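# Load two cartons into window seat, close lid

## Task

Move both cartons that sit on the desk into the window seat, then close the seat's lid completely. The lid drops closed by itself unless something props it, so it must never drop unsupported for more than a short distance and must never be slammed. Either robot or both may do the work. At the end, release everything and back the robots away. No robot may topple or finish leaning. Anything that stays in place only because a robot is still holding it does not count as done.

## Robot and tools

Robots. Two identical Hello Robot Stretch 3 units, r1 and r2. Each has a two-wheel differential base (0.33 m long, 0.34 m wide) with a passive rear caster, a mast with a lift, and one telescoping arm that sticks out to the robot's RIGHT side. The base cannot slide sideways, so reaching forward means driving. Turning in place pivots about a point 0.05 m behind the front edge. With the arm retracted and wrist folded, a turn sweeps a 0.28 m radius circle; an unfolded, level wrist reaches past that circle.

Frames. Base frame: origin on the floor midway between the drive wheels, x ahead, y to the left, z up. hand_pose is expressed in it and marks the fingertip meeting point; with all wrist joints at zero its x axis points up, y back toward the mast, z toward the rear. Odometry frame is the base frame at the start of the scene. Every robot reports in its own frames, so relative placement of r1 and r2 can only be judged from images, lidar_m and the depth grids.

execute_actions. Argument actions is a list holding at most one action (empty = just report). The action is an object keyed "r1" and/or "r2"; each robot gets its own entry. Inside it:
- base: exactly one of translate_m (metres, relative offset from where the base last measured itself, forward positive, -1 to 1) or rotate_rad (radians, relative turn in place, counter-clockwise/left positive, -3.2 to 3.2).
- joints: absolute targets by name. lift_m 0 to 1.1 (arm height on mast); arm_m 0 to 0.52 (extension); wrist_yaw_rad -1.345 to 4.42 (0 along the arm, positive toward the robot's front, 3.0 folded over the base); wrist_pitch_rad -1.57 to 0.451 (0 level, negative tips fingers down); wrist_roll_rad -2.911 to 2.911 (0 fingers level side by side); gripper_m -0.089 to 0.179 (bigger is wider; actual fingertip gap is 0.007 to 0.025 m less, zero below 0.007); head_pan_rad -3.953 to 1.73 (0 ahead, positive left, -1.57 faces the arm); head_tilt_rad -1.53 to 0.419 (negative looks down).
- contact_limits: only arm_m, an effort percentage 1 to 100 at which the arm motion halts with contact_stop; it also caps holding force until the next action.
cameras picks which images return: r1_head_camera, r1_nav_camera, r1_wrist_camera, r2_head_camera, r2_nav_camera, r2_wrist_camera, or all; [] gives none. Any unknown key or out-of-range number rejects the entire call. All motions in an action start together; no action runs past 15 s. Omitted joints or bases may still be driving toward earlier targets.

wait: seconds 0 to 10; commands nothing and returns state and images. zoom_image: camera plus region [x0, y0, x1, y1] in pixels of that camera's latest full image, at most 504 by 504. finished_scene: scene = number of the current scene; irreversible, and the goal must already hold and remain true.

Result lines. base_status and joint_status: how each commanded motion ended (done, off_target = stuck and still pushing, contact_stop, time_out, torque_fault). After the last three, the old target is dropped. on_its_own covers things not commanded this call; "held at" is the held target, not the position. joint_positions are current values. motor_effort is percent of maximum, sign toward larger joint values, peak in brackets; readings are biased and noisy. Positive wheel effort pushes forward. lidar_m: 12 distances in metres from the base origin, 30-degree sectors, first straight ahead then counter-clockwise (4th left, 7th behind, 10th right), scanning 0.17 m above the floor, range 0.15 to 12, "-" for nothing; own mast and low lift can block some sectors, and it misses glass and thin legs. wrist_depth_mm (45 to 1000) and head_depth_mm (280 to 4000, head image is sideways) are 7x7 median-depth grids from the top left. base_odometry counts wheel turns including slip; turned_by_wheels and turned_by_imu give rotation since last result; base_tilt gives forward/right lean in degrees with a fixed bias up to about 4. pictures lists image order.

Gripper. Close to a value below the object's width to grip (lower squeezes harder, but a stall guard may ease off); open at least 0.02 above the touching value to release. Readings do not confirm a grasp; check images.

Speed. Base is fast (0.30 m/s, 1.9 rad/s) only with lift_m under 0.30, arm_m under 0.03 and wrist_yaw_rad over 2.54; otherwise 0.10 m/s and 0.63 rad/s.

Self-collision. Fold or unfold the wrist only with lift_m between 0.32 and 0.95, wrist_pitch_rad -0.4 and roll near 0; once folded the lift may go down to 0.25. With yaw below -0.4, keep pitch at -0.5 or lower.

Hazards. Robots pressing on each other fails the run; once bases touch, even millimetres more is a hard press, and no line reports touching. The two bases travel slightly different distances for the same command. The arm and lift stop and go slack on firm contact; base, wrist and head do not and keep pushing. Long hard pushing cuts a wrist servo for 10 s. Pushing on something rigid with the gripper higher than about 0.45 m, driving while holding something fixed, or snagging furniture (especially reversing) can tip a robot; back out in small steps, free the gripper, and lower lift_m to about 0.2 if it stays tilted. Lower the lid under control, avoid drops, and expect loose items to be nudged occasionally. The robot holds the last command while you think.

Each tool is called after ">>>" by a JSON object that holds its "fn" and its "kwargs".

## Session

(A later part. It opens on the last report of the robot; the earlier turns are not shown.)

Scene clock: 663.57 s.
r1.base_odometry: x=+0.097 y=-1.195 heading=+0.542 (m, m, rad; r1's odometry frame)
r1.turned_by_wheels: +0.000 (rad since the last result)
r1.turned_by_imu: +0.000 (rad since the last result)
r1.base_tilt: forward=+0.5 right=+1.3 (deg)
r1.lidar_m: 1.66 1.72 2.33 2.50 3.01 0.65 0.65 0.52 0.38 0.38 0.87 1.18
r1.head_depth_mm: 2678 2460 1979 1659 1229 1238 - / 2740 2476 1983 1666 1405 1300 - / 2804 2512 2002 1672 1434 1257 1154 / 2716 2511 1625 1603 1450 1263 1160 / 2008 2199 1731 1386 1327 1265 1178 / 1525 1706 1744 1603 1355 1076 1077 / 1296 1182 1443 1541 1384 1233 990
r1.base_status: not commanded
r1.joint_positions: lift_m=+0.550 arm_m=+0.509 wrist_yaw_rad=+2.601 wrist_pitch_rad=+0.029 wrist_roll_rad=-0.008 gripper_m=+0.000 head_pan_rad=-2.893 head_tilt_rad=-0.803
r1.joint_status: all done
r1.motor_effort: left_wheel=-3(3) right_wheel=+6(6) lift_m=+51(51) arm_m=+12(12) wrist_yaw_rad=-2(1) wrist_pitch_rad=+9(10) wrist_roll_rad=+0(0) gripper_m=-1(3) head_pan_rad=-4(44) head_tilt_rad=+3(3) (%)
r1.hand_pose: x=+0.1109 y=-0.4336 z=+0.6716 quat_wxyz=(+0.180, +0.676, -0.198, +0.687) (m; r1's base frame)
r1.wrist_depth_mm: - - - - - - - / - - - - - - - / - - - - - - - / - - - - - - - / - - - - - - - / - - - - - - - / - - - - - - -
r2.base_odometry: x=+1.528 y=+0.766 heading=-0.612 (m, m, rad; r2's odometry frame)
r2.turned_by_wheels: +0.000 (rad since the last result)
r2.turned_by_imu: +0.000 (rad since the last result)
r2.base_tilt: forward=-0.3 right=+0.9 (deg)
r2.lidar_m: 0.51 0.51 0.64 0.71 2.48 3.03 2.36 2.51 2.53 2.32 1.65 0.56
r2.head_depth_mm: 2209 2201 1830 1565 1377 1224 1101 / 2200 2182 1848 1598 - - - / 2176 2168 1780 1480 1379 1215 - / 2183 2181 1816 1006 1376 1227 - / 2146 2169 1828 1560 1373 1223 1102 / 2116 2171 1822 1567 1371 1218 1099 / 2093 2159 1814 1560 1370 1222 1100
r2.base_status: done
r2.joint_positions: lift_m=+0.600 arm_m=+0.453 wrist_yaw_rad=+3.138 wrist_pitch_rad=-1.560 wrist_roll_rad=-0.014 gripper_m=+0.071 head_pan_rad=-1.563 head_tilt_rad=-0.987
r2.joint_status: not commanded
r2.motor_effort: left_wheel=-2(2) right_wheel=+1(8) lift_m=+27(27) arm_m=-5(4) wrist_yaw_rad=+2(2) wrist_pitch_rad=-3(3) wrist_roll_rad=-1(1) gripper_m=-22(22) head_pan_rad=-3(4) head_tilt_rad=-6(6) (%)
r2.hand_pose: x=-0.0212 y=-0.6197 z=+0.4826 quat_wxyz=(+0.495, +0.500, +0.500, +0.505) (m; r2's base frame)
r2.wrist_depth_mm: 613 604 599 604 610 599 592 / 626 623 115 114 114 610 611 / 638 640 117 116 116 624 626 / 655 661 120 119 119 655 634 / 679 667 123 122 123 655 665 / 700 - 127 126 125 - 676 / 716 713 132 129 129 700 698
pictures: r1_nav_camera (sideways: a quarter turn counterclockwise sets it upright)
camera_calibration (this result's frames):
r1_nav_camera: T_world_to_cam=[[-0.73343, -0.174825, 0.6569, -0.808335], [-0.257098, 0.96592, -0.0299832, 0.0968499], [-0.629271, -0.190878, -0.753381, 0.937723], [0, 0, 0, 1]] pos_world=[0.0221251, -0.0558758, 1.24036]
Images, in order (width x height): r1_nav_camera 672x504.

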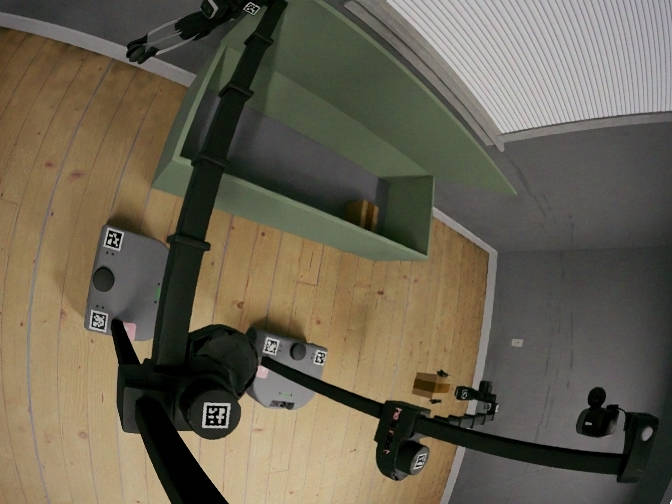

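>>> {"fn": "execute_actions", "kwargs": {"actions": [{"r2":{"base":{"rotate_rad":1.69},"joints":{"arm_m":0.5}}}], "cameras": ["r2_head_camera","r2_wrist_camera"]}}

Scene clock: 673.93 s.
r1.base_odometry: x=+0.097 y=-1.195 heading=+0.542 (m, m, rad; r1's odometry frame)
r1.turned_by_wheels: +0.000 (rad since the last result)
r1.turned_by_imu: +0.000 (rad since the last result)
r1.base_tilt: forward=+0.4 right=+0.9 (deg)
r1.lidar_m: 1.66 1.72 2.33 2.50 3.01 0.87 0.76 0.52 0.38 0.38 0.87 1.18
r1.head_depth_mm: 2674 2448 1987 1662 1298 1292 - / 2719 2232 1993 1663 1337 1304 - / 2814 2349 2005 1670 1439 1258 1155 / 2698 2354 1631 1602 1451 1259 1158 / 2027 2107 1700 1337 1333 1262 1172 / 1532 1300 1152 1531 1357 1075 1075 / 1295 1151 1392 1542 1385 1234 990
r1.base_status: not commanded
r1.joint_positions: lift_m=+0.550 arm_m=+0.509 wrist_yaw_rad=+2.601 wrist_pitch_rad=+0.029 wrist_roll_rad=-0.008 gripper_m=+0.000 head_pan_rad=-2.893 head_tilt_rad=-0.803
r1.joint_status: not commanded
r1.motor_effort: left_wheel=-3(3) right_wheel=+7(6) lift_m=+51(52) arm_m=+12(12) wrist_yaw_rad=-1(2) wrist_pitch_rad=+10(10) wrist_roll_rad=+0(0) gripper_m=-1(4) head_pan_rad=-3(4) head_tilt_rad=+2(2) (%)
r1.hand_pose: x=+0.1109 y=-0.4336 z=+0.6716 quat_wxyz=(+0.180, +0.676, -0.198, +0.687) (m; r1's base frame)
r1.wrist_depth_mm: - - - - - - - / - - - - - - - / - - - - - - - / - - - - - - - / - - - - - - - / - - - - - - - / - - - - - - -
r2.base_odometry: x=+1.528 y=+0.766 heading=+1.078 (m, m, rad; r2's odometry frame)
r2.turned_by_wheels: +1.690 (rad since the last result)
r2.turned_by_imu: +1.707 (rad since the last result)
r2.base_tilt: forward=-0.3 right=+0.9 (deg)
r2.lidar_m: 0.71 2.55 2.92 2.36 2.88 2.42 2.32 0.74 0.53 0.51 0.53 0.71
r2.head_depth_mm: 873 898 1194 1453 1200 1223 1103 / 884 898 1142 1453 - - - / 883 872 1312 1408 1223 1220 - / 889 912 1308 1404 1229 1222 - / 892 918 1241 1469 1172 1222 1101 / 889 922 1248 1478 1183 1226 1102 / 890 929 1249 1484 1188 1217 1100
r2.base_status: done
r2.joint_positions: lift_m=+0.600 arm_m=+0.500 wrist_yaw_rad=+3.139 wrist_pitch_rad=-1.560 wrist_roll_rad=-0.014 gripper_m=+0.071 head_pan_rad=-1.563 head_tilt_rad=-0.988
r2.joint_status: all done
r2.motor_effort: left_wheel=-1(9) right_wheel=+1(12) lift_m=+27(27) arm_m=+3(5) wrist_yaw_rad=+2(2) wrist_pitch_rad=-3(3) wrist_roll_rad=+0(0) gripper_m=-22(22) head_pan_rad=-3(3) head_tilt_rad=-5(6) (%)
r2.hand_pose: x=-0.0212 y=-0.6661 z=+0.4826 quat_wxyz=(+0.495, +0.500, +0.500, +0.505) (m; r2's base frame)
r2.wrist_depth_mm: 272 273 252 251 250 250 248 / 485 483 114 114 114 412 491 / 566 458 117 115 116 568 570 / 572 470 120 119 119 575 589 / 578 596 123 122 123 593 594 / 579 - 127 126 126 - 616 / 539 565 131 130 129 561 564
pictures: r2_head_camera (sideways: a quarter turn clockwise sets it upright), r2_wrist_camera
camera_calibration (this result's frames):
r2_head_camera: T_world_to_cam=[[-0.0447947, 0.804032, -0.592897, 0.786067], [0.998568, 0.0534097, -0.00301486, -0.000770932], [0.0292424, -0.592183, -0.805273, 1.00968], [0, 0, 0, 1]] pos_world=[0.00645591, -0.034064, 1.27913]
r2_wrist_camera: T_world_to_cam=[[0.99913, 0.0409772, -0.00770329, 0.0528988], [0.0416873, -0.985293, 0.165709, -0.701308], [-0.000799692, -0.165887, -0.986145, 0.529433], [0, 0, 0, 1]] pos_world=[-0.0231938, -0.605336, 0.638718]
Images, in order (width x height): r2_head_camera 896x504, r2_wrist_camera 644x364.

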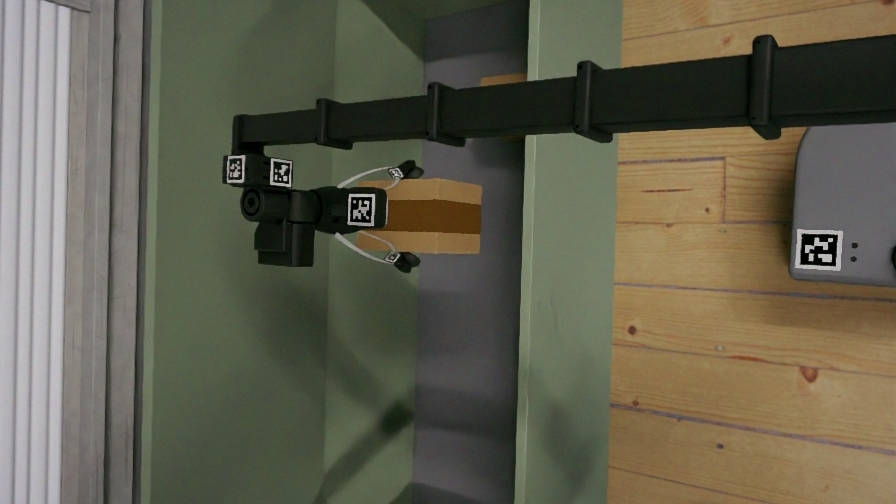

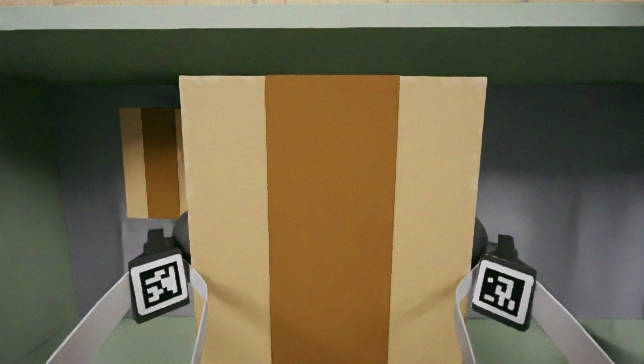

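>>> {"fn": "execute_actions", "kwargs": {"actions": [{"r2":{"joints":{"lift_m":0.265}}}], "cameras": []}}

>>> {"fn": "execute_actions", "kwargs": {"actions": [{"r2":{"joints":{"gripper_m":0.16}}}], "cameras": []}}

>>> {"fn": "execute_actions", "kwargs": {"actions": [{"r2":{"joints":{"lift_m":0.53,"arm_m":0.47}}}], "cameras": ["r2_wrist_camera"]}}

>>> {"fn": "execute_actions", "kwargs": {"actions": [{"r1":{"joints":{"arm_m":0.401,"lift_m":0.503,"head_pan_rad":-1.8}},"r2":{"joints":{"arm_m":0.25,"head_pan_rad":-0.5,"head_tilt_rad":-0.7}}}], "cameras": ["r2_head_camera"]}}

Scene clock: 695.50 s.
r1.base_odometry: x=+0.097 y=-1.195 heading=+0.542 (m, m, rad; r1's odometry frame)
r1.turned_by_wheels: +0.000 (rad since the last result)
r1.turned_by_imu: +0.000 (rad since the last result)
r1.base_tilt: forward=+0.6 right=+1.1 (deg)
r1.lidar_m: 1.66 1.72 2.33 2.50 3.01 0.87 0.76 0.52 0.38 0.38 0.87 1.18
r1.head_depth_mm: 2658 2468 1966 1390 1303 1294 - / 2721 2482 1995 1590 1336 1303 - / 2812 2491 1989 1676 1438 1257 1150 / 2695 2521 1574 1600 1446 1263 1163 / 2006 2211 1668 1327 1332 1264 1169 / 1519 1713 1711 1439 1358 1066 1078 / 1292 1175 1441 1532 1390 1236 991
r1.base_status: not commanded
r1.joint_positions: lift_m=+0.550 arm_m=+0.509 wrist_yaw_rad=+2.601 wrist_pitch_rad=+0.029 wrist_roll_rad=-0.008 gripper_m=+0.000 head_pan_rad=-2.893 head_tilt_rad=-0.803
r1.joint_status: not commanded
r1.motor_effort: left_wheel=-3(4) right_wheel=+6(6) lift_m=+51(52) arm_m=+12(12) wrist_yaw_rad=+0(1) wrist_pitch_rad=+9(10) wrist_roll_rad=+0(0) gripper_m=-2(2) head_pan_rad=-4(4) head_tilt_rad=+2(2) (%)
r1.hand_pose: x=+0.1109 y=-0.4336 z=+0.6716 quat_wxyz=(+0.180, +0.676, -0.198, +0.687) (m; r1's base frame)
r1.wrist_depth_mm: - - - - - - - / - - - - - - - / - - - - - - - / - - - - - - - / - - - - - - - / - - - - - - - / - - - - - - -
r2.base_odometry: x=+1.528 y=+0.766 heading=+1.078 (m, m, rad; r2's odometry frame)
r2.turned_by_wheels: +0.000 (rad since the last result)
r2.turned_by_imu: +0.000 (rad since the last result)
r2.base_tilt: forward=-0.4 right=+0.9 (deg)
r2.lidar_m: 0.71 2.54 2.91 2.35 2.87 2.42 2.32 0.74 0.53 0.51 0.53 0.71
r2.head_depth_mm: 880 895 1208 1451 1204 1223 1105 / 884 901 1205 1455 1205 1229 1135 / 884 908 1216 1459 1214 1222 - / 888 908 1221 1455 1231 1219 - / 890 919 1242 1474 1167 1224 1098 / 890 920 1242 1472 1181 1223 1100 / 890 930 1260 1488 1193 1216 1097
r2.base_status: not commanded
r2.joint_positions: lift_m=+0.265 arm_m=+0.500 wrist_yaw_rad=+3.139 wrist_pitch_rad=-1.560 wrist_roll_rad=-0.014 gripper_m=+0.071 head_pan_rad=-1.563 head_tilt_rad=-0.988
r2.joint_status: all done
r2.motor_effort: left_wheel=-1(1) right_wheel=+1(2) lift_m=+27(25) arm_m=+3(3) wrist_yaw_rad=+3(3) wrist_pitch_rad=-3(3) wrist_roll_rad=-1(1) gripper_m=-22(21) head_pan_rad=-4(3) head_tilt_rad=-6(6) (%)
r2.hand_pose: x=-0.0212 y=-0.6661 z=+0.1476 quat_wxyz=(+0.495, +0.500, +0.500, +0.505) (m; r2's base frame)
r2.wrist_depth_mm: 225 226 225 224 223 223 221 / 230 230 115 114 114 227 228 / 218 236 116 116 116 233 233 / 218 243 120 119 119 239 240 / 219 249 123 122 122 245 245 / 220 - 127 126 126 - 251 / 263 264 131 130 129 259 258
pictures: none
No camera images: the call's "cameras" was empty. Leave "cameras" out to get every camera's image.

Scene clock: 696.90 s.
r1.base_odometry: x=+0.097 y=-1.195 heading=+0.542 (m, m, rad; r1's odometry frame)
r1.turned_by_wheels: +0.000 (rad since the last result)
r1.turned_by_imu: +0.000 (rad since the last result)
r1.base_tilt: forward=+0.5 right=+1.0 (deg)
r1.lidar_m: 1.66 1.72 2.33 2.51 3.01 0.87 0.76 0.52 0.38 0.38 0.86 1.18
r1.head_depth_mm: 2671 2451 1983 1383 1298 1288 - / 2718 2467 1998 1604 1331 1302 - / 2815 2490 2015 1668 1436 1265 1153 / 2694 2509 1571 1607 1441 1267 1160 / 2018 2212 1662 1340 1334 1267 1172 / 1527 1706 1710 1438 1359 1072 1077 / 1298 1179 1448 1541 1380 1231 989
r1.base_status: not commanded
r1.joint_positions: lift_m=+0.550 arm_m=+0.509 wrist_yaw_rad=+2.601 wrist_pitch_rad=+0.029 wrist_roll_rad=-0.008 gripper_m=+0.000 head_pan_rad=-2.893 head_tilt_rad=-0.803
r1.joint_status: not commanded
r1.motor_effort: left_wheel=-3(3) right_wheel=+6(7) lift_m=+52(52) arm_m=+12(12) wrist_yaw_rad=-2(0) wrist_pitch_rad=+10(10) wrist_roll_rad=+0(0) gripper_m=-3(2) head_pan_rad=-4(4) head_tilt_rad=+3(2) (%)
r1.hand_pose: x=+0.1109 y=-0.4336 z=+0.6716 quat_wxyz=(+0.180, +0.676, -0.198, +0.687) (m; r1's base frame)
r1.wrist_depth_mm: - - - - - - - / - - - - - - - / - - - - - - - / - - - - - - - / - - - - - - - / - - - - - - - / - - - - - - -
r2.base_odometry: x=+1.528 y=+0.766 heading=+1.078 (m, m, rad; r2's odometry frame)
r2.turned_by_wheels: +0.000 (rad since the last result)
r2.turned_by_imu: +0.000 (rad since the last result)
r2.base_tilt: forward=-0.4 right=+0.9 (deg)
r2.lidar_m: 0.71 2.55 2.92 2.35 2.88 2.42 2.32 0.74 0.53 0.51 0.53 0.71
r2.head_depth_mm: 882 899 1204 1465 1195 1226 1103 / 880 902 1205 1466 1209 1230 1137 / 886 907 1218 1464 1218 1225 - / 891 912 1224 1458 1231 1224 - / 895 922 1232 1472 1165 1219 1100 / 891 925 1249 1468 1184 1222 1099 / 892 927 1253 1480 1193 1216 1100
r2.base_status: not commanded
r2.joint_positions: lift_m=+0.265 arm_m=+0.500 wrist_yaw_rad=+3.139 wrist_pitch_rad=-1.560 wrist_roll_rad=-0.014 gripper_m=+0.160 head_pan_rad=-1.563 head_tilt_rad=-0.988
r2.joint_status: all done
r2.motor_effort: left_wheel=-1(1) right_wheel=+2(2) lift_m=+26(26) arm_m=+3(3) wrist_yaw_rad=+2(2) wrist_pitch_rad=-3(3) wrist_roll_rad=+0(1) gripper_m=+1(90) head_pan_rad=-3(4) head_tilt_rad=-6(6) (%)
r2.hand_pose: x=-0.0212 y=-0.6661 z=+0.1476 quat_wxyz=(+0.495, +0.500, +0.500, +0.505) (m; r2's base frame)
r2.wrist_depth_mm: 226 225 225 224 223 223 222 / 228 230 117 116 116 227 228 / 217 236 119 118 118 233 233 / 217 243 122 121 121 240 238 / 220 249 126 125 124 245 247 / 209 - 129 127 128 254 252 / 267 265 133 132 131 260 260
pictures: none
No camera images: the call's "cameras" was empty. Leave "cameras" out to get every camera's image.

Scene clock: 700.13 s.
r1.base_odometry: x=+0.097 y=-1.195 heading=+0.542 (m, m, rad; r1's odometry frame)
r1.turned_by_wheels: +0.000 (rad since the last result)
r1.turned_by_imu: +0.000 (rad since the last result)
r1.base_tilt: forward=+0.5 right=+1.0 (deg)
r1.lidar_m: 1.66 1.72 2.33 2.51 3.00 0.87 0.76 0.52 0.38 0.38 0.87 1.18
r1.head_depth_mm: 2662 2440 1873 1664 1303 1293 - / 2719 2485 1918 1668 1335 1303 - / 2794 2514 1997 1681 1439 1255 1155 / 2708 2525 1630 1613 1434 1263 1158 / 2003 2140 1679 1382 1329 1264 1172 / 1529 1431 1117 1577 1352 1070 1075 / 1295 1178 1434 1553 1380 1235 986
r1.base_status: not commanded
r1.joint_positions: lift_m=+0.550 arm_m=+0.509 wrist_yaw_rad=+2.601 wrist_pitch_rad=+0.029 wrist_roll_rad=-0.008 gripper_m=+0.000 head_pan_rad=-2.893 head_tilt_rad=-0.803
r1.joint_status: not commanded
r1.motor_effort: left_wheel=-3(4) right_wheel=+6(6) lift_m=+51(52) arm_m=+12(12) wrist_yaw_rad=-1(1) wrist_pitch_rad=+10(10) wrist_roll_rad=+0(0) gripper_m=-2(2) head_pan_rad=-4(4) head_tilt_rad=+3(3) (%)
r1.hand_pose: x=+0.1109 y=-0.4336 z=+0.6716 quat_wxyz=(+0.180, +0.676, -0.198, +0.687) (m; r1's base frame)
r1.wrist_depth_mm: - - - - - - - / - - - - - - - / - - - - - - - / - - - - - - - / - - - - - - - / - - - - - - - / - - - - - - -
r2.base_odometry: x=+1.528 y=+0.766 heading=+1.078 (m, m, rad; r2's odometry frame)
r2.turned_by_wheels: +0.000 (rad since the last result)
r2.turned_by_imu: +0.000 (rad since the last result)
r2.base_tilt: forward=-0.4 right=+0.9 (deg)
r2.lidar_m: 0.71 2.55 2.91 2.36 2.89 2.42 2.32 0.74 0.53 0.51 0.53 0.71
r2.head_depth_mm: 881 897 1201 1449 1201 1220 1102 / 883 902 1175 1457 1203 - - / 883 906 1096 1454 1215 1225 - / 888 913 1156 1455 1233 1213 - / 889 920 1232 1467 1166 1223 1095 / 890 924 1246 1474 1177 1220 1095 / 892 926 1254 1478 1187 1215 1098
r2.base_status: not commanded
r2.joint_positions: lift_m=+0.529 arm_m=+0.470 wrist_yaw_rad=+3.139 wrist_pitch_rad=-1.560 wrist_roll_rad=-0.014 gripper_m=+0.160 head_pan_rad=-1.563 head_tilt_rad=-0.988
r2.joint_status: all done
r2.motor_effort: left_wheel=-1(1) right_wheel=+3(2) lift_m=+55(58) arm_m=-5(6) wrist_yaw_rad=+2(3) wrist_pitch_rad=-3(3) wrist_roll_rad=+0(0) gripper_m=+0(0) head_pan_rad=-3(4) head_tilt_rad=-6(6) (%)
r2.hand_pose: x=-0.0212 y=-0.6366 z=+0.4116 quat_wxyz=(+0.495, +0.500, +0.500, +0.505) (m; r2's base frame)
r2.wrist_depth_mm: 186 186 186 186 185 184 183 / 311 309 311 312 313 316 315 / 506 391 498 495 492 496 491 / 522 394 506 395 521 508 506 / 524 399 526 400 530 523 521 / 550 - 539 546 543 537 534 / 548 565 551 552 555 552 554
pictures: r2_wrist_camera
camera_calibration (this result's frames):
r2_wrist_camera: T_world_to_cam=[[0.99913, 0.0409815, -0.00769907, 0.0511448], [0.0416908, -0.985309, 0.165615, -0.660468], [-0.000798803, -0.165792, -0.98616, 0.464418], [0, 0, 0, 1]] pos_world=[-0.0231939, -0.575865, 0.567768]
Images, in order (width x height): r2_wrist_camera 644x364.

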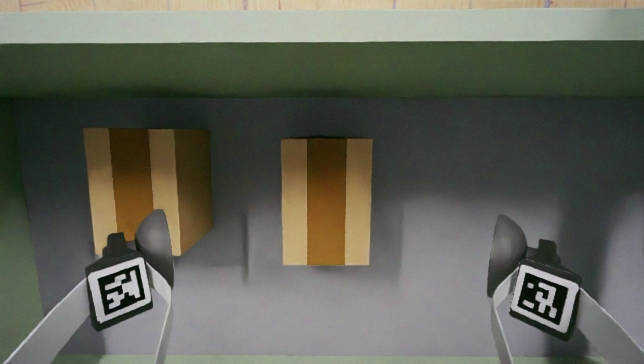

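Scene clock: 703.00 s.
r1.base_odometry: x=+0.097 y=-1.195 heading=+0.542 (m, m, rad; r1's odometry frame)
r1.turned_by_wheels: +0.000 (rad since the last result)
r1.turned_by_imu: +0.000 (rad since the last result)
r1.base_tilt: forward=+0.6 right=+1.1 (deg)
r1.lidar_m: 1.66 1.71 2.33 2.51 3.01 0.87 0.76 0.52 0.38 0.38 0.87 1.18
r1.head_depth_mm: 790 896 1070 1366 1358 1146 1109 / 771 875 1049 1322 1362 1082 - / 759 867 1048 1255 1393 1101 1117 / 746 860 1020 1124 1358 1239 1120 / 730 839 991 1130 1389 1260 1124 / 715 823 964 1169 1386 1242 1125 / 700 803 938 1130 1381 1269 1138
r1.base_status: not commanded
r1.joint_positions: lift_m=+0.503 arm_m=+0.401 wrist_yaw_rad=+2.601 wrist_pitch_rad=+0.029 wrist_roll_rad=-0.008 gripper_m=+0.000 head_pan_rad=-1.807 head_tilt_rad=-0.803
r1.joint_status: all done
r1.motor_effort: left_wheel=-4(4) right_wheel=+9(10) lift_m=+52(52) arm_m=+3(16) wrist_yaw_rad=-1(2) wrist_pitch_rad=+10(9) wrist_roll_rad=+0(0) gripper_m=-2(3) head_pan_rad=+3(45) head_tilt_rad=+3(2) (%)
r1.hand_pose: x=+0.1109 y=-0.3254 z=+0.6246 quat_wxyz=(+0.180, +0.676, -0.198, +0.687) (m; r1's base frame)
r1.wrist_depth_mm: - - - - - - - / - - - - - - - / - - - - - - - / - - - - - - - / - - - - - - - / - - - - - - - / - - - - - - -
r2.base_odometry: x=+1.528 y=+0.766 heading=+1.078 (m, m, rad; r2's odometry frame)
r2.turned_by_wheels: +0.000 (rad since the last result)
r2.turned_by_imu: +0.000 (rad since the last result)
r2.base_tilt: forward=-0.3 right=+0.9 (deg)
r2.lidar_m: 0.71 2.55 2.91 2.36 2.88 2.43 2.32 0.74 0.53 0.51 0.53 0.71
r2.head_depth_mm: 1146 1230 1319 1241 1462 1327 969 / 1296 1409 1508 1646 1396 1089 1144 / 1497 1644 1811 1868 1298 1298 1181 / 1795 1983 2244 1861 1655 1373 1179 / 2150 2400 2601 1917 1656 1208 1149 / 2160 2409 2595 2064 1522 1202 1119 / 2057 2282 2488 2046 735 1271 1170
r2.base_status: not commanded
r2.joint_positions: lift_m=+0.529 arm_m=+0.250 wrist_yaw_rad=+3.139 wrist_pitch_rad=-1.560 wrist_roll_rad=-0.014 gripper_m=+0.160 head_pan_rad=-0.507 head_tilt_rad=-0.705
r2.joint_status: all done
r2.motor_effort: left_wheel=-1(1) right_wheel=+2(2) lift_m=+55(56) arm_m=-5(5) wrist_yaw_rad=+2(2) wrist_pitch_rad=-3(3) wrist_roll_rad=+0(1) gripper_m=+0(0) head_pan_rad=+3(44) head_tilt_rad=+2(25) (%)
r2.hand_pose: x=-0.0212 y=-0.4167 z=+0.4116 quat_wxyz=(+0.495, +0.500, +0.500, +0.505) (m; r2's base frame)
r2.wrist_depth_mm: 543 539 540 538 536 533 533 / 550 555 549 553 552 549 545 / 578 569 561 565 556 566 557 / 586 576 584 588 580 571 572 / 475 525 474 473 470 521 470 / 334 - 312 311 314 312 312 / 229 234 233 234 233 232 227
pictures: r2_head_camera (sideways: a quarter turn clockwise sets it upright)
camera_calibration (this result's frames):
r2_head_camera: T_world_to_cam=[[-0.549451, 0.260975, -0.793723, 1.05086], [0.447375, 0.894209, -0.0156784, 0.0190813], [0.705662, -0.363706, -0.608078, 0.749093], [0, 0, 0, 1]] pos_world=[0.04025, -0.0188599, 1.28989]
Images, in order (width x height): r2_head_camera 896x504.

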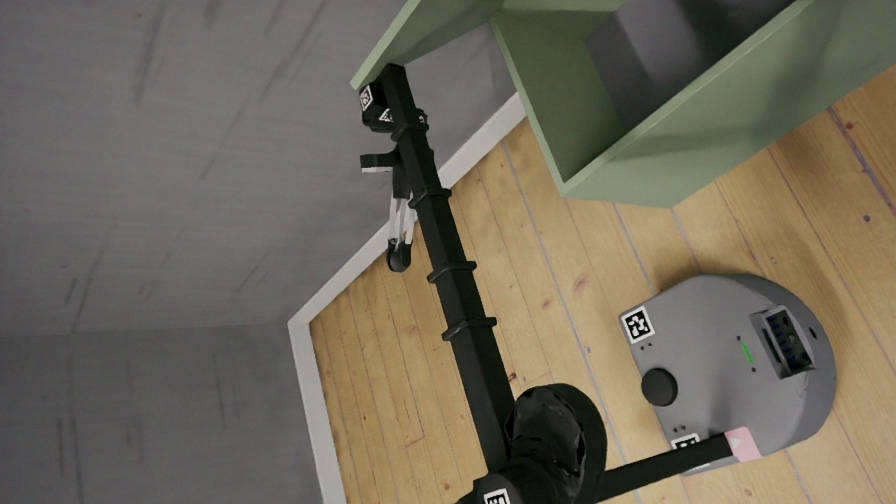

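>>> {"fn": "execute_actions", "kwargs": {"actions": [{"r1":{"joints":{"arm_m":0.328,"lift_m":0.441}},"r2":{"joints":{"arm_m":0.16}}}], "cameras": []}}

>>> {"fn": "execute_actions", "kwargs": {"actions": [{"r1":{"joints":{"arm_m":0.279,"lift_m":0.376}},"r2":{"joints":{"arm_m":0.08}}}], "cameras": []}}

>>> {"fn": "execute_actions", "kwargs": {"actions": [{"r1":{"joints":{"arm_m":0.24,"lift_m":0.296}},"r2":{"joints":{"arm_m":0.0}}}], "cameras": ["r2_head_camera"]}}

Scene clock: 713.37 s.
r1.base_odometry: x=+0.097 y=-1.195 heading=+0.542 (m, m, rad; r1's odometry frame)
r1.turned_by_wheels: +0.000 (rad since the last result)
r1.turned_by_imu: +0.000 (rad since the last result)
r1.base_tilt: forward=+0.5 right=+1.0 (deg)
r1.lidar_m: 1.66 1.72 2.33 2.51 3.00 0.87 0.76 0.52 0.38 0.38 0.87 1.18
r1.head_depth_mm: 789 897 1120 1244 1361 1145 1111 / 772 876 1086 1212 1367 1106 1133 / 759 863 1045 1154 1392 1096 1118 / 745 861 1021 1142 1340 1239 1118 / 730 839 993 1207 - 1246 1123 / 714 821 961 1163 1393 1269 1124 / 698 804 936 1126 1381 1274 1131
r1.base_status: not commanded
r1.joint_positions: lift_m=+0.440 arm_m=+0.328 wrist_yaw_rad=+2.601 wrist_pitch_rad=+0.029 wrist_roll_rad=-0.008 gripper_m=+0.000 head_pan_rad=-1.807 head_tilt_rad=-0.803
r1.joint_status: all done
r1.motor_effort: left_wheel=-4(6) right_wheel=+8(12) lift_m=+61(61) arm_m=+2(8) wrist_yaw_rad=-1(1) wrist_pitch_rad=+10(10) wrist_roll_rad=+0(0) gripper_m=-2(2) head_pan_rad=+4(4) head_tilt_rad=+2(2) (%)
r1.hand_pose: x=+0.1109 y=-0.2525 z=+0.5623 quat_wxyz=(+0.180, +0.676, -0.198, +0.687) (m; r1's base frame)
r1.wrist_depth_mm: - - - - - - - / - - - - - - - / - - - - - - - / - - - - - - - / - - - - - - - / - - - - - - - / - - - - 967 951 952
r2.base_odometry: x=+1.528 y=+0.766 heading=+1.078 (m, m, rad; r2's odometry frame)
r2.turned_by_wheels: +0.000 (rad since the last result)
r2.turned_by_imu: +0.000 (rad since the last result)
r2.base_tilt: forward=-0.3 right=+0.9 (deg)
r2.lidar_m: 0.71 2.54 2.91 2.35 2.88 2.42 2.31 0.74 0.53 0.51 0.53 0.71
r2.head_depth_mm: 1144 1229 1322 1378 1468 1310 971 / 1299 1411 1537 1611 1392 1085 1136 / 1497 1634 1820 1791 1293 1302 1184 / 1770 1991 2248 1206 1650 1380 1183 / 2151 2423 2618 2038 1605 1205 1147 / 2182 2409 2602 2048 867 1195 1115 / 2057 2295 2484 2036 764 1280 1168
r2.base_status: not commanded
r2.joint_positions: lift_m=+0.529 arm_m=+0.160 wrist_yaw_rad=+3.139 wrist_pitch_rad=-1.560 wrist_roll_rad=-0.014 gripper_m=+0.160 head_pan_rad=-0.507 head_tilt_rad=-0.705
r2.joint_status: all done
r2.motor_effort: left_wheel=-1(1) right_wheel=+2(2) lift_m=+55(56) arm_m=-4(5) wrist_yaw_rad=+2(3) wrist_pitch_rad=-3(3) wrist_roll_rad=-1(0) gripper_m=+1(1) head_pan_rad=+3(3) head_tilt_rad=+2(2) (%)
r2.hand_pose: x=-0.0212 y=-0.3267 z=+0.4116 quat_wxyz=(+0.495, +0.500, +0.500, +0.505) (m; r2's base frame)
r2.wrist_depth_mm: 542 537 - - 536 532 535 / 551 558 544 545 550 550 543 / 565 561 562 556 563 559 552 / 586 588 577 587 578 577 575 / 599 596 591 595 596 581 587 / 519 - 505 501 501 500 496 / 374 374 373 376 376 371 363
pictures: none
No camera images: the call's "cameras" was empty. Leave "cameras" out to get every camera's image.

Scene clock: 715.17 s.
r1.base_odometry: x=+0.097 y=-1.195 heading=+0.542 (m, m, rad; r1's odometry frame)
r1.turned_by_wheels: +0.000 (rad since the last result)
r1.turned_by_imu: +0.000 (rad since the last result)
r1.base_tilt: forward=+0.6 right=+1.1 (deg)
r1.lidar_m: 1.66 1.71 2.32 2.50 3.01 0.87 0.76 0.52 0.38 0.38 0.87 1.17
r1.head_depth_mm: 791 899 1121 1011 1320 1139 1110 / 771 879 1081 1051 1306 1114 1129 / 759 868 1047 1094 846 1014 1120 / 745 860 1022 1142 1030 1221 1118 / 729 841 994 1209 1408 1230 1123 / 714 822 963 1169 1392 1269 1127 / 699 801 938 1126 1376 1272 1132
r1.base_status: not commanded
r1.joint_positions: lift_m=+0.375 arm_m=+0.279 wrist_yaw_rad=+2.601 wrist_pitch_rad=+0.029 wrist_roll_rad=-0.008 gripper_m=+0.000 head_pan_rad=-1.807 head_tilt_rad=-0.803
r1.joint_status: all done
r1.motor_effort: left_wheel=-3(6) right_wheel=+7(14) lift_m=+68(70) arm_m=+1(6) wrist_yaw_rad=+0(0) wrist_pitch_rad=+10(10) wrist_roll_rad=+0(0) gripper_m=-1(2) head_pan_rad=+3(3) head_tilt_rad=+2(2) (%)
r1.hand_pose: x=+0.1109 y=-0.2037 z=+0.4971 quat_wxyz=(+0.180, +0.676, -0.198, +0.687) (m; r1's base frame)
r1.wrist_depth_mm: - - - - - - - / - - - - - - - / - - - - - - - / - - - - - - - / - - - - - - - / - - - - - - - / 974 949 924 914 857 847 840
r2.base_odometry: x=+1.528 y=+0.766 heading=+1.078 (m, m, rad; r2's odometry frame)
r2.turned_by_wheels: +0.000 (rad since the last result)
r2.turned_by_imu: +0.000 (rad since the last result)
r2.base_tilt: forward=-0.3 right=+0.8 (deg)
r2.lidar_m: 0.71 2.54 2.92 2.35 2.87 2.43 2.32 0.74 0.53 0.51 0.53 0.71
r2.head_depth_mm: 1141 1220 1321 1381 1090 1319 968 / 1299 1412 1534 1587 1402 1095 1138 / 1497 1652 1832 1877 1295 1292 1181 / 1784 1976 2252 2063 1611 1375 1182 / 2163 2430 2620 2051 1552 1208 1148 / 2162 2423 2594 2054 918 1172 1112 / 2059 2289 2485 2039 816 1195 1167
r2.base_status: not commanded
r2.joint_positions: lift_m=+0.529 arm_m=+0.080 wrist_yaw_rad=+3.139 wrist_pitch_rad=-1.560 wrist_roll_rad=-0.014 gripper_m=+0.160 head_pan_rad=-0.507 head_tilt_rad=-0.705
r2.joint_status: all done
r2.motor_effort: left_wheel=-1(1) right_wheel=+2(2) lift_m=+55(56) arm_m=-6(7) wrist_yaw_rad=+2(2) wrist_pitch_rad=-3(3) wrist_roll_rad=+0(1) gripper_m=+1(0) head_pan_rad=+3(2) head_tilt_rad=+3(2) (%)
r2.hand_pose: x=-0.0212 y=-0.2467 z=+0.4116 quat_wxyz=(+0.495, +0.500, +0.500, +0.505) (m; r2's base frame)
r2.wrist_depth_mm: 544 535 - - 528 539 531 / 557 556 - - 545 546 548 / 573 570 561 566 555 565 565 / 588 576 587 582 578 574 571 / 605 593 596 593 595 591 593 / 610 - 609 615 616 608 598 / 500 494 502 498 499 503 489
pictures: none
No camera images: the call's "cameras" was empty. Leave "cameras" out to get every camera's image.

Scene clock: 716.97 s.
r1.base_odometry: x=+0.097 y=-1.195 heading=+0.542 (m, m, rad; r1's odometry frame)
r1.turned_by_wheels: +0.000 (rad since the last result)
r1.turned_by_imu: +0.000 (rad since the last result)
r1.base_tilt: forward=+0.7 right=+1.1 (deg)
r1.lidar_m: 1.66 1.72 2.32 2.51 3.01 0.87 0.76 0.52 0.38 0.38 0.87 1.18
r1.head_depth_mm: 791 896 1118 1100 902 1142 1112 / 771 877 1081 1119 887 1113 1132 / 759 866 1046 1145 873 1084 1116 / 745 861 1021 1159 1049 1203 1120 / 730 839 988 1208 1411 1267 1125 / 714 821 968 1167 1388 1270 1129 / 700 803 937 1127 1375 1274 1132
r1.base_status: not commanded
r1.joint_positions: lift_m=+0.295 arm_m=+0.239 wrist_yaw_rad=+2.601 wrist_pitch_rad=+0.029 wrist_roll_rad=-0.008 gripper_m=+0.000 head_pan_rad=-1.807 head_tilt_rad=-0.803
r1.joint_status: all done
r1.motor_effort: left_wheel=-5(5) right_wheel=+11(10) lift_m=+66(72) arm_m=+7(7) wrist_yaw_rad=-1(0) wrist_pitch_rad=+10(9) wrist_roll_rad=+0(0) gripper_m=-2(2) head_pan_rad=+3(4) head_tilt_rad=+2(3) (%)
r1.hand_pose: x=+0.1109 y=-0.1641 z=+0.4171 quat_wxyz=(+0.180, +0.676, -0.198, +0.687) (m; r1's base frame)
r1.wrist_depth_mm: - - - - - - - / - - - - - - - / - - - - - - - / - - - - - - - / - - - - - - - / - - - - - 964 970 / 839 800 781 749 733 723 698
r2.base_odometry: x=+1.528 y=+0.766 heading=+1.078 (m, m, rad; r2's odometry frame)
r2.turned_by_wheels: +0.000 (rad since the last result)
r2.turned_by_imu: +0.000 (rad since the last result)
r2.base_tilt: forward=-0.4 right=+0.8 (deg)
r2.lidar_m: 0.71 2.54 2.92 2.36 2.88 2.43 2.32 0.74 0.53 0.51 0.52 0.71
r2.head_depth_mm: 1151 1227 1314 1373 1031 1233 973 / 1299 1407 1528 1636 1092 1088 1136 / 1506 1648 1813 1928 1222 1302 1180 / 1775 1995 2228 2051 1564 1377 1175 / 2174 2442 2626 2051 1556 1209 1145 / 2168 2425 2593 2042 1558 1143 1114 / 2059 2285 2486 2037 903 1144 1168
r2.base_status: not commanded
r2.joint_positions: lift_m=+0.529 arm_m=+0.000 wrist_yaw_rad=+3.139 wrist_pitch_rad=-1.560 wrist_roll_rad=-0.014 gripper_m=+0.160 head_pan_rad=-0.507 head_tilt_rad=-0.705
r2.joint_status: all done
r2.motor_effort: left_wheel=-1(1) right_wheel=+1(1) lift_m=+55(55) arm_m=-5(5) wrist_yaw_rad=+2(2) wrist_pitch_rad=-3(3) wrist_roll_rad=+0(0) gripper_m=+1(0) head_pan_rad=+3(3) head_tilt_rad=+3(3) (%)
r2.hand_pose: x=-0.0212 y=-0.1667 z=+0.4116 quat_wxyz=(+0.495, +0.500, +0.500, +0.505) (m; r2's base frame)
r2.wrist_depth_mm: 536 532 - - 533 537 535 / 549 552 - - 543 543 546 / 566 574 - - 559 569 552 / 579 579 587 579 580 585 574 / 605 596 602 600 593 589 587 / 618 - 611 610 619 615 602 / 627 623 622 625 612 622 605
pictures: r2_head_camera (sideways: a quarter turn clockwise sets it upright)
camera_calibration (this result's frames):
r2_head_camera: T_world_to_cam=[[-0.549447, 0.260969, -0.793727, 1.05086], [0.44737, 0.894212, -0.0156787, 0.0190818], [0.705669, -0.363704, -0.608072, 0.749085], [0, 0, 0, 1]] pos_world=[0.0402502, -0.0188598, 1.28989]
Images, in order (width x height): r2_head_camera 896x504.

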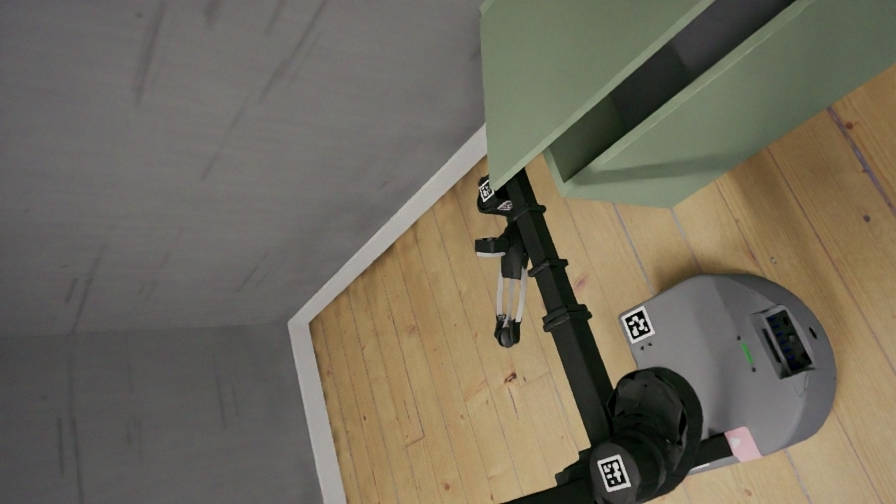

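>>> {"fn": "execute_actions", "kwargs": {"actions": [{"r1":{"joints":{"arm_m":0.21,"lift_m":0.205}}}], "cameras": []}}

>>> {"fn": "execute_actions", "kwargs": {"actions": [{"r1":{"joints":{"arm_m":0.192}}}], "cameras": []}}

>>> {"fn": "execute_actions", "kwargs": {"actions": [{"r1":{"joints":{"lift_m":0.149}}}], "cameras": ["r2_head_camera"]}}

Scene clock: 729.23 s.
r1.base_odometry: x=+0.097 y=-1.195 heading=+0.542 (m, m, rad; r1's odometry frame)
r1.turned_by_wheels: +0.000 (rad since the last result)
r1.turned_by_imu: +0.000 (rad since the last result)
r1.base_tilt: forward=+0.6 right=+1.2 (deg)
r1.lidar_m: 1.66 1.72 2.33 2.51 3.02 0.87 0.76 0.52 0.38 0.38 0.87 1.17
r1.head_depth_mm: 791 899 1119 1149 953 1143 1114 / 772 878 1083 1157 959 1056 1128 / 755 866 1049 1167 968 935 1117 / 745 863 1016 1158 1054 1196 1121 / 730 840 990 1203 1404 1271 1126 / 716 821 964 1163 1394 1276 1131 / 698 800 935 1130 1377 1270 1134
r1.base_status: not commanded
r1.joint_positions: lift_m=+0.204 arm_m=+0.210 wrist_yaw_rad=+2.601 wrist_pitch_rad=+0.029 wrist_roll_rad=-0.008 gripper_m=+0.000 head_pan_rad=-1.807 head_tilt_rad=-0.803
r1.joint_status: all done
r1.motor_effort: left_wheel=-3(5) right_wheel=+6(10) lift_m=+71(73) arm_m=+4(9) wrist_yaw_rad=-1(1) wrist_pitch_rad=+9(9) wrist_roll_rad=+0(0) gripper_m=-2(2) head_pan_rad=+3(4) head_tilt_rad=+2(2) (%)
r1.hand_pose: x=+0.1109 y=-0.1344 z=+0.3260 quat_wxyz=(+0.180, +0.676, -0.198, +0.687) (m; r1's base frame)
r1.wrist_depth_mm: - - - - - - - / - - - - - - - / - - - - - - - / - - - - - - - / - - - - - - - / 929 898 885 - 861 780 767 / 681 693 639 624 604 603 582
r2.base_odometry: x=+1.528 y=+0.766 heading=+1.078 (m, m, rad; r2's odometry frame)
r2.turned_by_wheels: +0.000 (rad since the last result)
r2.turned_by_imu: +0.000 (rad since the last result)
r2.base_tilt: forward=-0.3 right=+0.9 (deg)
r2.lidar_m: 0.71 2.54 2.91 2.35 2.88 2.43 2.32 0.74 0.53 0.51 0.53 0.71
r2.head_depth_mm: 1140 1234 1325 1389 1131 944 959 / 1303 1410 1533 1670 1109 1060 1139 / 1506 1649 1822 1954 1180 1303 1189 / 1771 1969 2239 2063 1289 1382 1175 / 2177 2442 2626 2056 1518 1200 1146 / 2171 2391 2595 2060 1639 967 1114 / 2077 2285 2481 2037 1558 948 1173
r2.base_status: not commanded
r2.joint_positions: lift_m=+0.529 arm_m=+0.000 wrist_yaw_rad=+3.139 wrist_pitch_rad=-1.560 wrist_roll_rad=-0.014 gripper_m=+0.160 head_pan_rad=-0.507 head_tilt_rad=-0.705
r2.joint_status: not commanded
r2.motor_effort: left_wheel=-1(1) right_wheel=+2(2) lift_m=+55(55) arm_m=-5(5) wrist_yaw_rad=+2(3) wrist_pitch_rad=-3(3) wrist_roll_rad=+0(0) gripper_m=+1(0) head_pan_rad=+3(4) head_tilt_rad=+3(3) (%)
r2.hand_pose: x=-0.0212 y=-0.1667 z=+0.4116 quat_wxyz=(+0.495, +0.500, +0.500, +0.505) (m; r2's base frame)
r2.wrist_depth_mm: 543 532 - - 538 528 526 / 551 545 - - 542 546 542 / 563 570 - - 563 555 562 / 582 585 580 579 569 579 577 / 596 599 592 590 593 587 602 / 611 - 617 615 612 604 597 / 622 638 620 626 624 618 598
pictures: none
No camera images: the call's "cameras" was empty. Leave "cameras" out to get every camera's image.

Scene clock: 730.23 s.
r1.base_odometry: x=+0.097 y=-1.195 heading=+0.542 (m, m, rad; r1's odometry frame)
r1.turned_by_wheels: +0.000 (rad since the last result)
r1.turned_by_imu: +0.000 (rad since the last result)
r1.base_tilt: forward=+0.5 right=+1.2 (deg)
r1.lidar_m: 1.66 1.71 2.33 2.50 3.01 0.87 0.76 0.52 0.38 0.38 0.87 1.18
r1.head_depth_mm: 789 895 1119 1150 952 1143 1114 / 770 874 1076 1155 961 1055 1123 / 757 868 1051 1164 969 934 1133 / 744 858 1019 1156 1051 1199 1107 / 728 840 989 1209 1403 1273 1109 / 715 819 960 1163 1389 1271 1129 / 700 801 938 1127 1366 1276 1134
r1.base_status: not commanded
r1.joint_positions: lift_m=+0.204 arm_m=+0.193 wrist_yaw_rad=+2.601 wrist_pitch_rad=+0.029 wrist_roll_rad=-0.008 gripper_m=+0.000 head_pan_rad=-1.807 head_tilt_rad=-0.803
r1.joint_status: all done
r1.motor_effort: left_wheel=+1(3) right_wheel=+0(7) lift_m=+72(72) arm_m=-9(12) wrist_yaw_rad=-1(1) wrist_pitch_rad=+10(10) wrist_roll_rad=+0(0) gripper_m=-4(2) head_pan_rad=+4(4) head_tilt_rad=+2(3) (%)
r1.hand_pose: x=+0.1109 y=-0.1176 z=+0.3259 quat_wxyz=(+0.180, +0.676, -0.198, +0.687) (m; r1's base frame)
r1.wrist_depth_mm: - - - - - - - / - - - - - - - / - - - - - - - / - - - - - - - / - - - - - - - / 919 907 857 - 865 799 765 / 683 690 645 618 615 603 580
r2.base_odometry: x=+1.528 y=+0.766 heading=+1.078 (m, m, rad; r2's odometry frame)
r2.turned_by_wheels: +0.000 (rad since the last result)
r2.turned_by_imu: +0.000 (rad since the last result)
r2.base_tilt: forward=-0.3 right=+0.9 (deg)
r2.lidar_m: 0.71 2.54 2.92 2.35 2.88 2.42 2.32 0.74 0.53 0.51 0.53 0.71
r2.head_depth_mm: 1149 1227 1320 1395 1135 944 960 / 1299 1407 1533 1676 1114 1060 1142 / 1505 1651 1821 1933 1183 1300 1185 / 1780 1983 2249 2074 1522 1378 1175 / 2164 2424 2605 2048 1330 1204 1147 / 2184 2409 2591 2065 1640 965 1112 / 2058 2281 2483 2035 1556 946 1173
r2.base_status: not commanded
r2.joint_positions: lift_m=+0.529 arm_m=+0.000 wrist_yaw_rad=+3.139 wrist_pitch_rad=-1.560 wrist_roll_rad=-0.014 gripper_m=+0.160 head_pan_rad=-0.507 head_tilt_rad=-0.705
r2.joint_status: not commanded
r2.motor_effort: left_wheel=-1(1) right_wheel=+2(1) lift_m=+55(55) arm_m=-5(6) wrist_yaw_rad=+2(2) wrist_pitch_rad=-3(3) wrist_roll_rad=+0(1) gripper_m=+0(1) head_pan_rad=+4(4) head_tilt_rad=+3(3) (%)
r2.hand_pose: x=-0.0212 y=-0.1667 z=+0.4116 quat_wxyz=(+0.495, +0.500, +0.500, +0.505) (m; r2's base frame)
r2.wrist_depth_mm: 545 547 - - 535 537 533 / 555 547 - - 547 550 548 / 573 566 - - 566 564 559 / 572 584 586 575 578 583 574 / 603 592 587 592 590 586 590 / 619 - 622 610 612 600 601 / 626 636 615 626 628 625 609
pictures: none
No camera images: the call's "cameras" was empty. Leave "cameras" out to get every camera's image.

Scene clock: 731.80 s.
r1.base_odometry: x=+0.097 y=-1.195 heading=+0.542 (m, m, rad; r1's odometry frame)
r1.turned_by_wheels: +0.000 (rad since the last result)
r1.turned_by_imu: +0.000 (rad since the last result)
r1.base_tilt: forward=+0.5 right=+1.1 (deg)
r1.lidar_m: 1.66 1.72 2.33 2.50 3.01 0.87 0.76 0.52 0.38 0.38 0.87 1.17
r1.head_depth_mm: 791 894 1118 1163 1006 1141 1111 / 771 877 1087 1168 1006 1061 1129 / 760 866 1050 1177 1009 935 1131 / 747 861 1017 1156 1080 1262 1108 / 729 840 991 1203 1407 1272 1127 / 714 822 964 1163 1385 1269 1130 / 698 801 939 1122 1384 1274 1130
r1.base_status: not commanded
r1.joint_positions: lift_m=+0.149 arm_m=+0.192 wrist_yaw_rad=+2.601 wrist_pitch_rad=+0.028 wrist_roll_rad=-0.008 gripper_m=+0.000 head_pan_rad=-1.807 head_tilt_rad=-0.803
r1.joint_status: all done
r1.motor_effort: left_wheel=+0(2) right_wheel=+1(3) lift_m=+32(72) arm_m=+1(8) wrist_yaw_rad=-1(2) wrist_pitch_rad=+10(10) wrist_roll_rad=+0(0) gripper_m=-3(3) head_pan_rad=+3(3) head_tilt_rad=+2(2) (%)
r1.hand_pose: x=+0.1109 y=-0.1166 z=+0.2711 quat_wxyz=(+0.180, +0.676, -0.197, +0.687) (m; r1's base frame)
r1.wrist_depth_mm: - - - - - - - / - - - - - - - / - - - - - - - / - - - - - - - / - - - - - - 940 / 795 809 744 - 738 666 667 / - - 547 530 512 515 507
r2.base_odometry: x=+1.528 y=+0.766 heading=+1.078 (m, m, rad; r2's odometry frame)
r2.turned_by_wheels: +0.000 (rad since the last result)
r2.turned_by_imu: +0.000 (rad since the last result)
r2.base_tilt: forward=-0.4 right=+0.9 (deg)
r2.lidar_m: 0.71 2.54 2.92 2.35 2.88 2.43 2.32 0.74 0.53 0.51 0.53 0.71
r2.head_depth_mm: 1148 1228 1316 1400 1171 972 959 / 1295 1410 1532 1682 1165 1049 1140 / 1501 1638 1835 1930 1217 1302 1178 / 1777 1980 2247 2073 1525 1383 1176 / 2140 2426 2601 2068 1558 1205 1150 / 2166 2409 2593 2053 1636 999 1115 / 2073 2288 2464 2038 1603 1000 1170
r2.base_status: not commanded
r2.joint_positions: lift_m=+0.529 arm_m=+0.000 wrist_yaw_rad=+3.139 wrist_pitch_rad=-1.560 wrist_roll_rad=-0.014 gripper_m=+0.160 head_pan_rad=-0.507 head_tilt_rad=-0.705
r2.joint_status: not commanded
r2.motor_effort: left_wheel=-1(1) right_wheel=+1(1) lift_m=+55(55) arm_m=-5(5) wrist_yaw_rad=+3(2) wrist_pitch_rad=-3(3) wrist_roll_rad=+0(1) gripper_m=+1(1) head_pan_rad=+3(3) head_tilt_rad=+3(3) (%)
r2.hand_pose: x=-0.0212 y=-0.1667 z=+0.4116 quat_wxyz=(+0.495, +0.500, +0.500, +0.505) (m; r2's base frame)
r2.wrist_depth_mm: 542 540 - - 533 535 537 / 559 554 - - 546 545 541 / 568 558 - - 565 562 559 / 580 583 584 575 586 575 571 / 597 599 597 595 599 583 584 / 617 - 604 613 609 604 616 / 620 622 626 617 628 620 605
pictures: r2_head_camera (sideways: a quarter turn clockwise sets it upright)
camera_calibration (this result's frames):
r2_head_camera: T_world_to_cam=[[-0.549447, 0.260969, -0.793727, 1.05086], [0.44737, 0.894212, -0.0156787, 0.0190818], [0.705669, -0.363704, -0.608072, 0.749085], [0, 0, 0, 1]] pos_world=[0.0402502, -0.0188598, 1.28989]
Images, in order (width x height): r2_head_camera 896x504.

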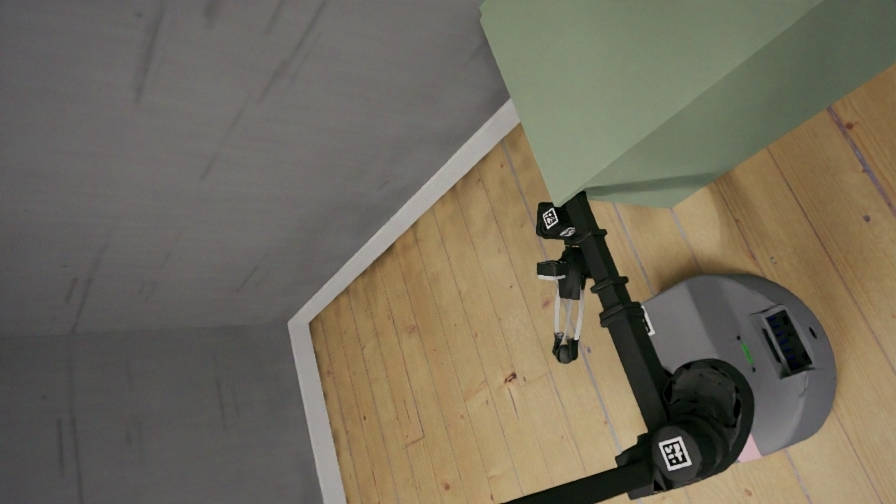

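>>> {"fn": "execute_actions", "kwargs": {"actions": [{"r1":{"base":{"translate_m":0.25},"joints":{"arm_m":0.04}}}], "cameras": []}}

>>> {"fn": "finished_scene", "kwargs": {"scene": 1}}

Scene clock: 740.87 s.
r1.base_odometry: x=+0.311 y=-1.066 heading=+0.542 (m, m, rad; r1's odometry frame)
r1.turned_by_wheels: +0.000 (rad since the last result)
r1.turned_by_imu: +0.001 (rad since the last result)
r1.base_tilt: forward=+0.6 right=+1.1 (deg)
r1.lidar_m: 1.41 1.46 1.98 2.89 2.57 3.46 1.01 0.52 0.50 0.83 0.86 1.17
r1.head_depth_mm: 792 925 1118 1165 1002 1131 1116 / 775 903 1080 1195 1150 1214 1127 / 759 881 1044 1281 1433 1261 1152 / 742 858 1017 1241 1430 1259 1160 / 727 837 987 1201 1414 1269 1125 / 712 816 958 1163 1389 1268 1127 / 697 798 933 1127 1376 1272 1131
r1.base_status: done
r1.joint_positions: lift_m=+0.149 arm_m=+0.040 wrist_yaw_rad=+2.601 wrist_pitch_rad=+0.028 wrist_roll_rad=-0.008 gripper_m=+0.000 head_pan_rad=-1.807 head_tilt_rad=-0.803
r1.joint_status: all done
r1.motor_effort: left_wheel=+0(4) right_wheel=+1(6) lift_m=+32(32) arm_m=-5(4) wrist_yaw_rad=-2(0) wrist_pitch_rad=+11(10) wrist_roll_rad=+0(0) gripper_m=-2(1) head_pan_rad=+4(4) head_tilt_rad=+2(2) (%)
r1.hand_pose: x=+0.1109 y=+0.0348 z=+0.2711 quat_wxyz=(+0.180, +0.676, -0.197, +0.687) (m; r1's base frame)
r1.wrist_depth_mm: - - - - - - - / - - - - - - - / - - - - - - - / - - - - - - - / - - - - - - 969 / 776 775 735 - 733 676 652 / 561 552 548 529 512 512 498
r2.base_odometry: x=+1.528 y=+0.766 heading=+1.078 (m, m, rad; r2's odometry frame)
r2.turned_by_wheels: +0.000 (rad since the last result)
r2.turned_by_imu: +0.000 (rad since the last result)
r2.base_tilt: forward=-0.3 right=+0.8 (deg)
r2.lidar_m: 0.96 2.54 2.91 2.35 2.88 2.43 2.32 0.74 0.53 0.51 0.53 0.71
r2.head_depth_mm: 1146 1227 1322 1409 1167 974 965 / 1309 1403 1536 1687 1158 1049 1139 / 1499 1642 1824 1930 1234 1303 1187 / 1773 2005 2242 2053 1652 1378 1181 / 2152 2425 2616 2046 1565 1341 1179 / 2156 2401 2622 2043 1328 1302 1177 / 2069 2287 2473 2039 1171 1301 1174
r2.base_status: not commanded
r2.joint_positions: lift_m=+0.529 arm_m=+0.000 wrist_yaw_rad=+3.139 wrist_pitch_rad=-1.560 wrist_roll_rad=-0.014 gripper_m=+0.160 head_pan_rad=-0.507 head_tilt_rad=-0.705
r2.joint_status: not commanded
r2.motor_effort: left_wheel=-1(1) right_wheel=+2(1) lift_m=+55(55) arm_m=-5(5) wrist_yaw_rad=+2(2) wrist_pitch_rad=-3(3) wrist_roll_rad=+0(0) gripper_m=+0(0) head_pan_rad=+3(2) head_tilt_rad=+2(3) (%)
r2.hand_pose: x=-0.0212 y=-0.1667 z=+0.4116 quat_wxyz=(+0.495, +0.500, +0.500, +0.505) (m; r2's base frame)
r2.wrist_depth_mm: 537 539 - - 534 531 529 / 557 555 - - 545 549 547 / 571 568 - - 560 562 562 / 579 578 586 588 575 574 571 / 598 590 602 596 591 591 594 / 616 - 623 608 613 609 608 / 619 621 632 614 624 604 600
pictures: none
No camera images: the call's "cameras" was empty. Leave "cameras" out to get every camera's image.

The scene is finished: the task was done.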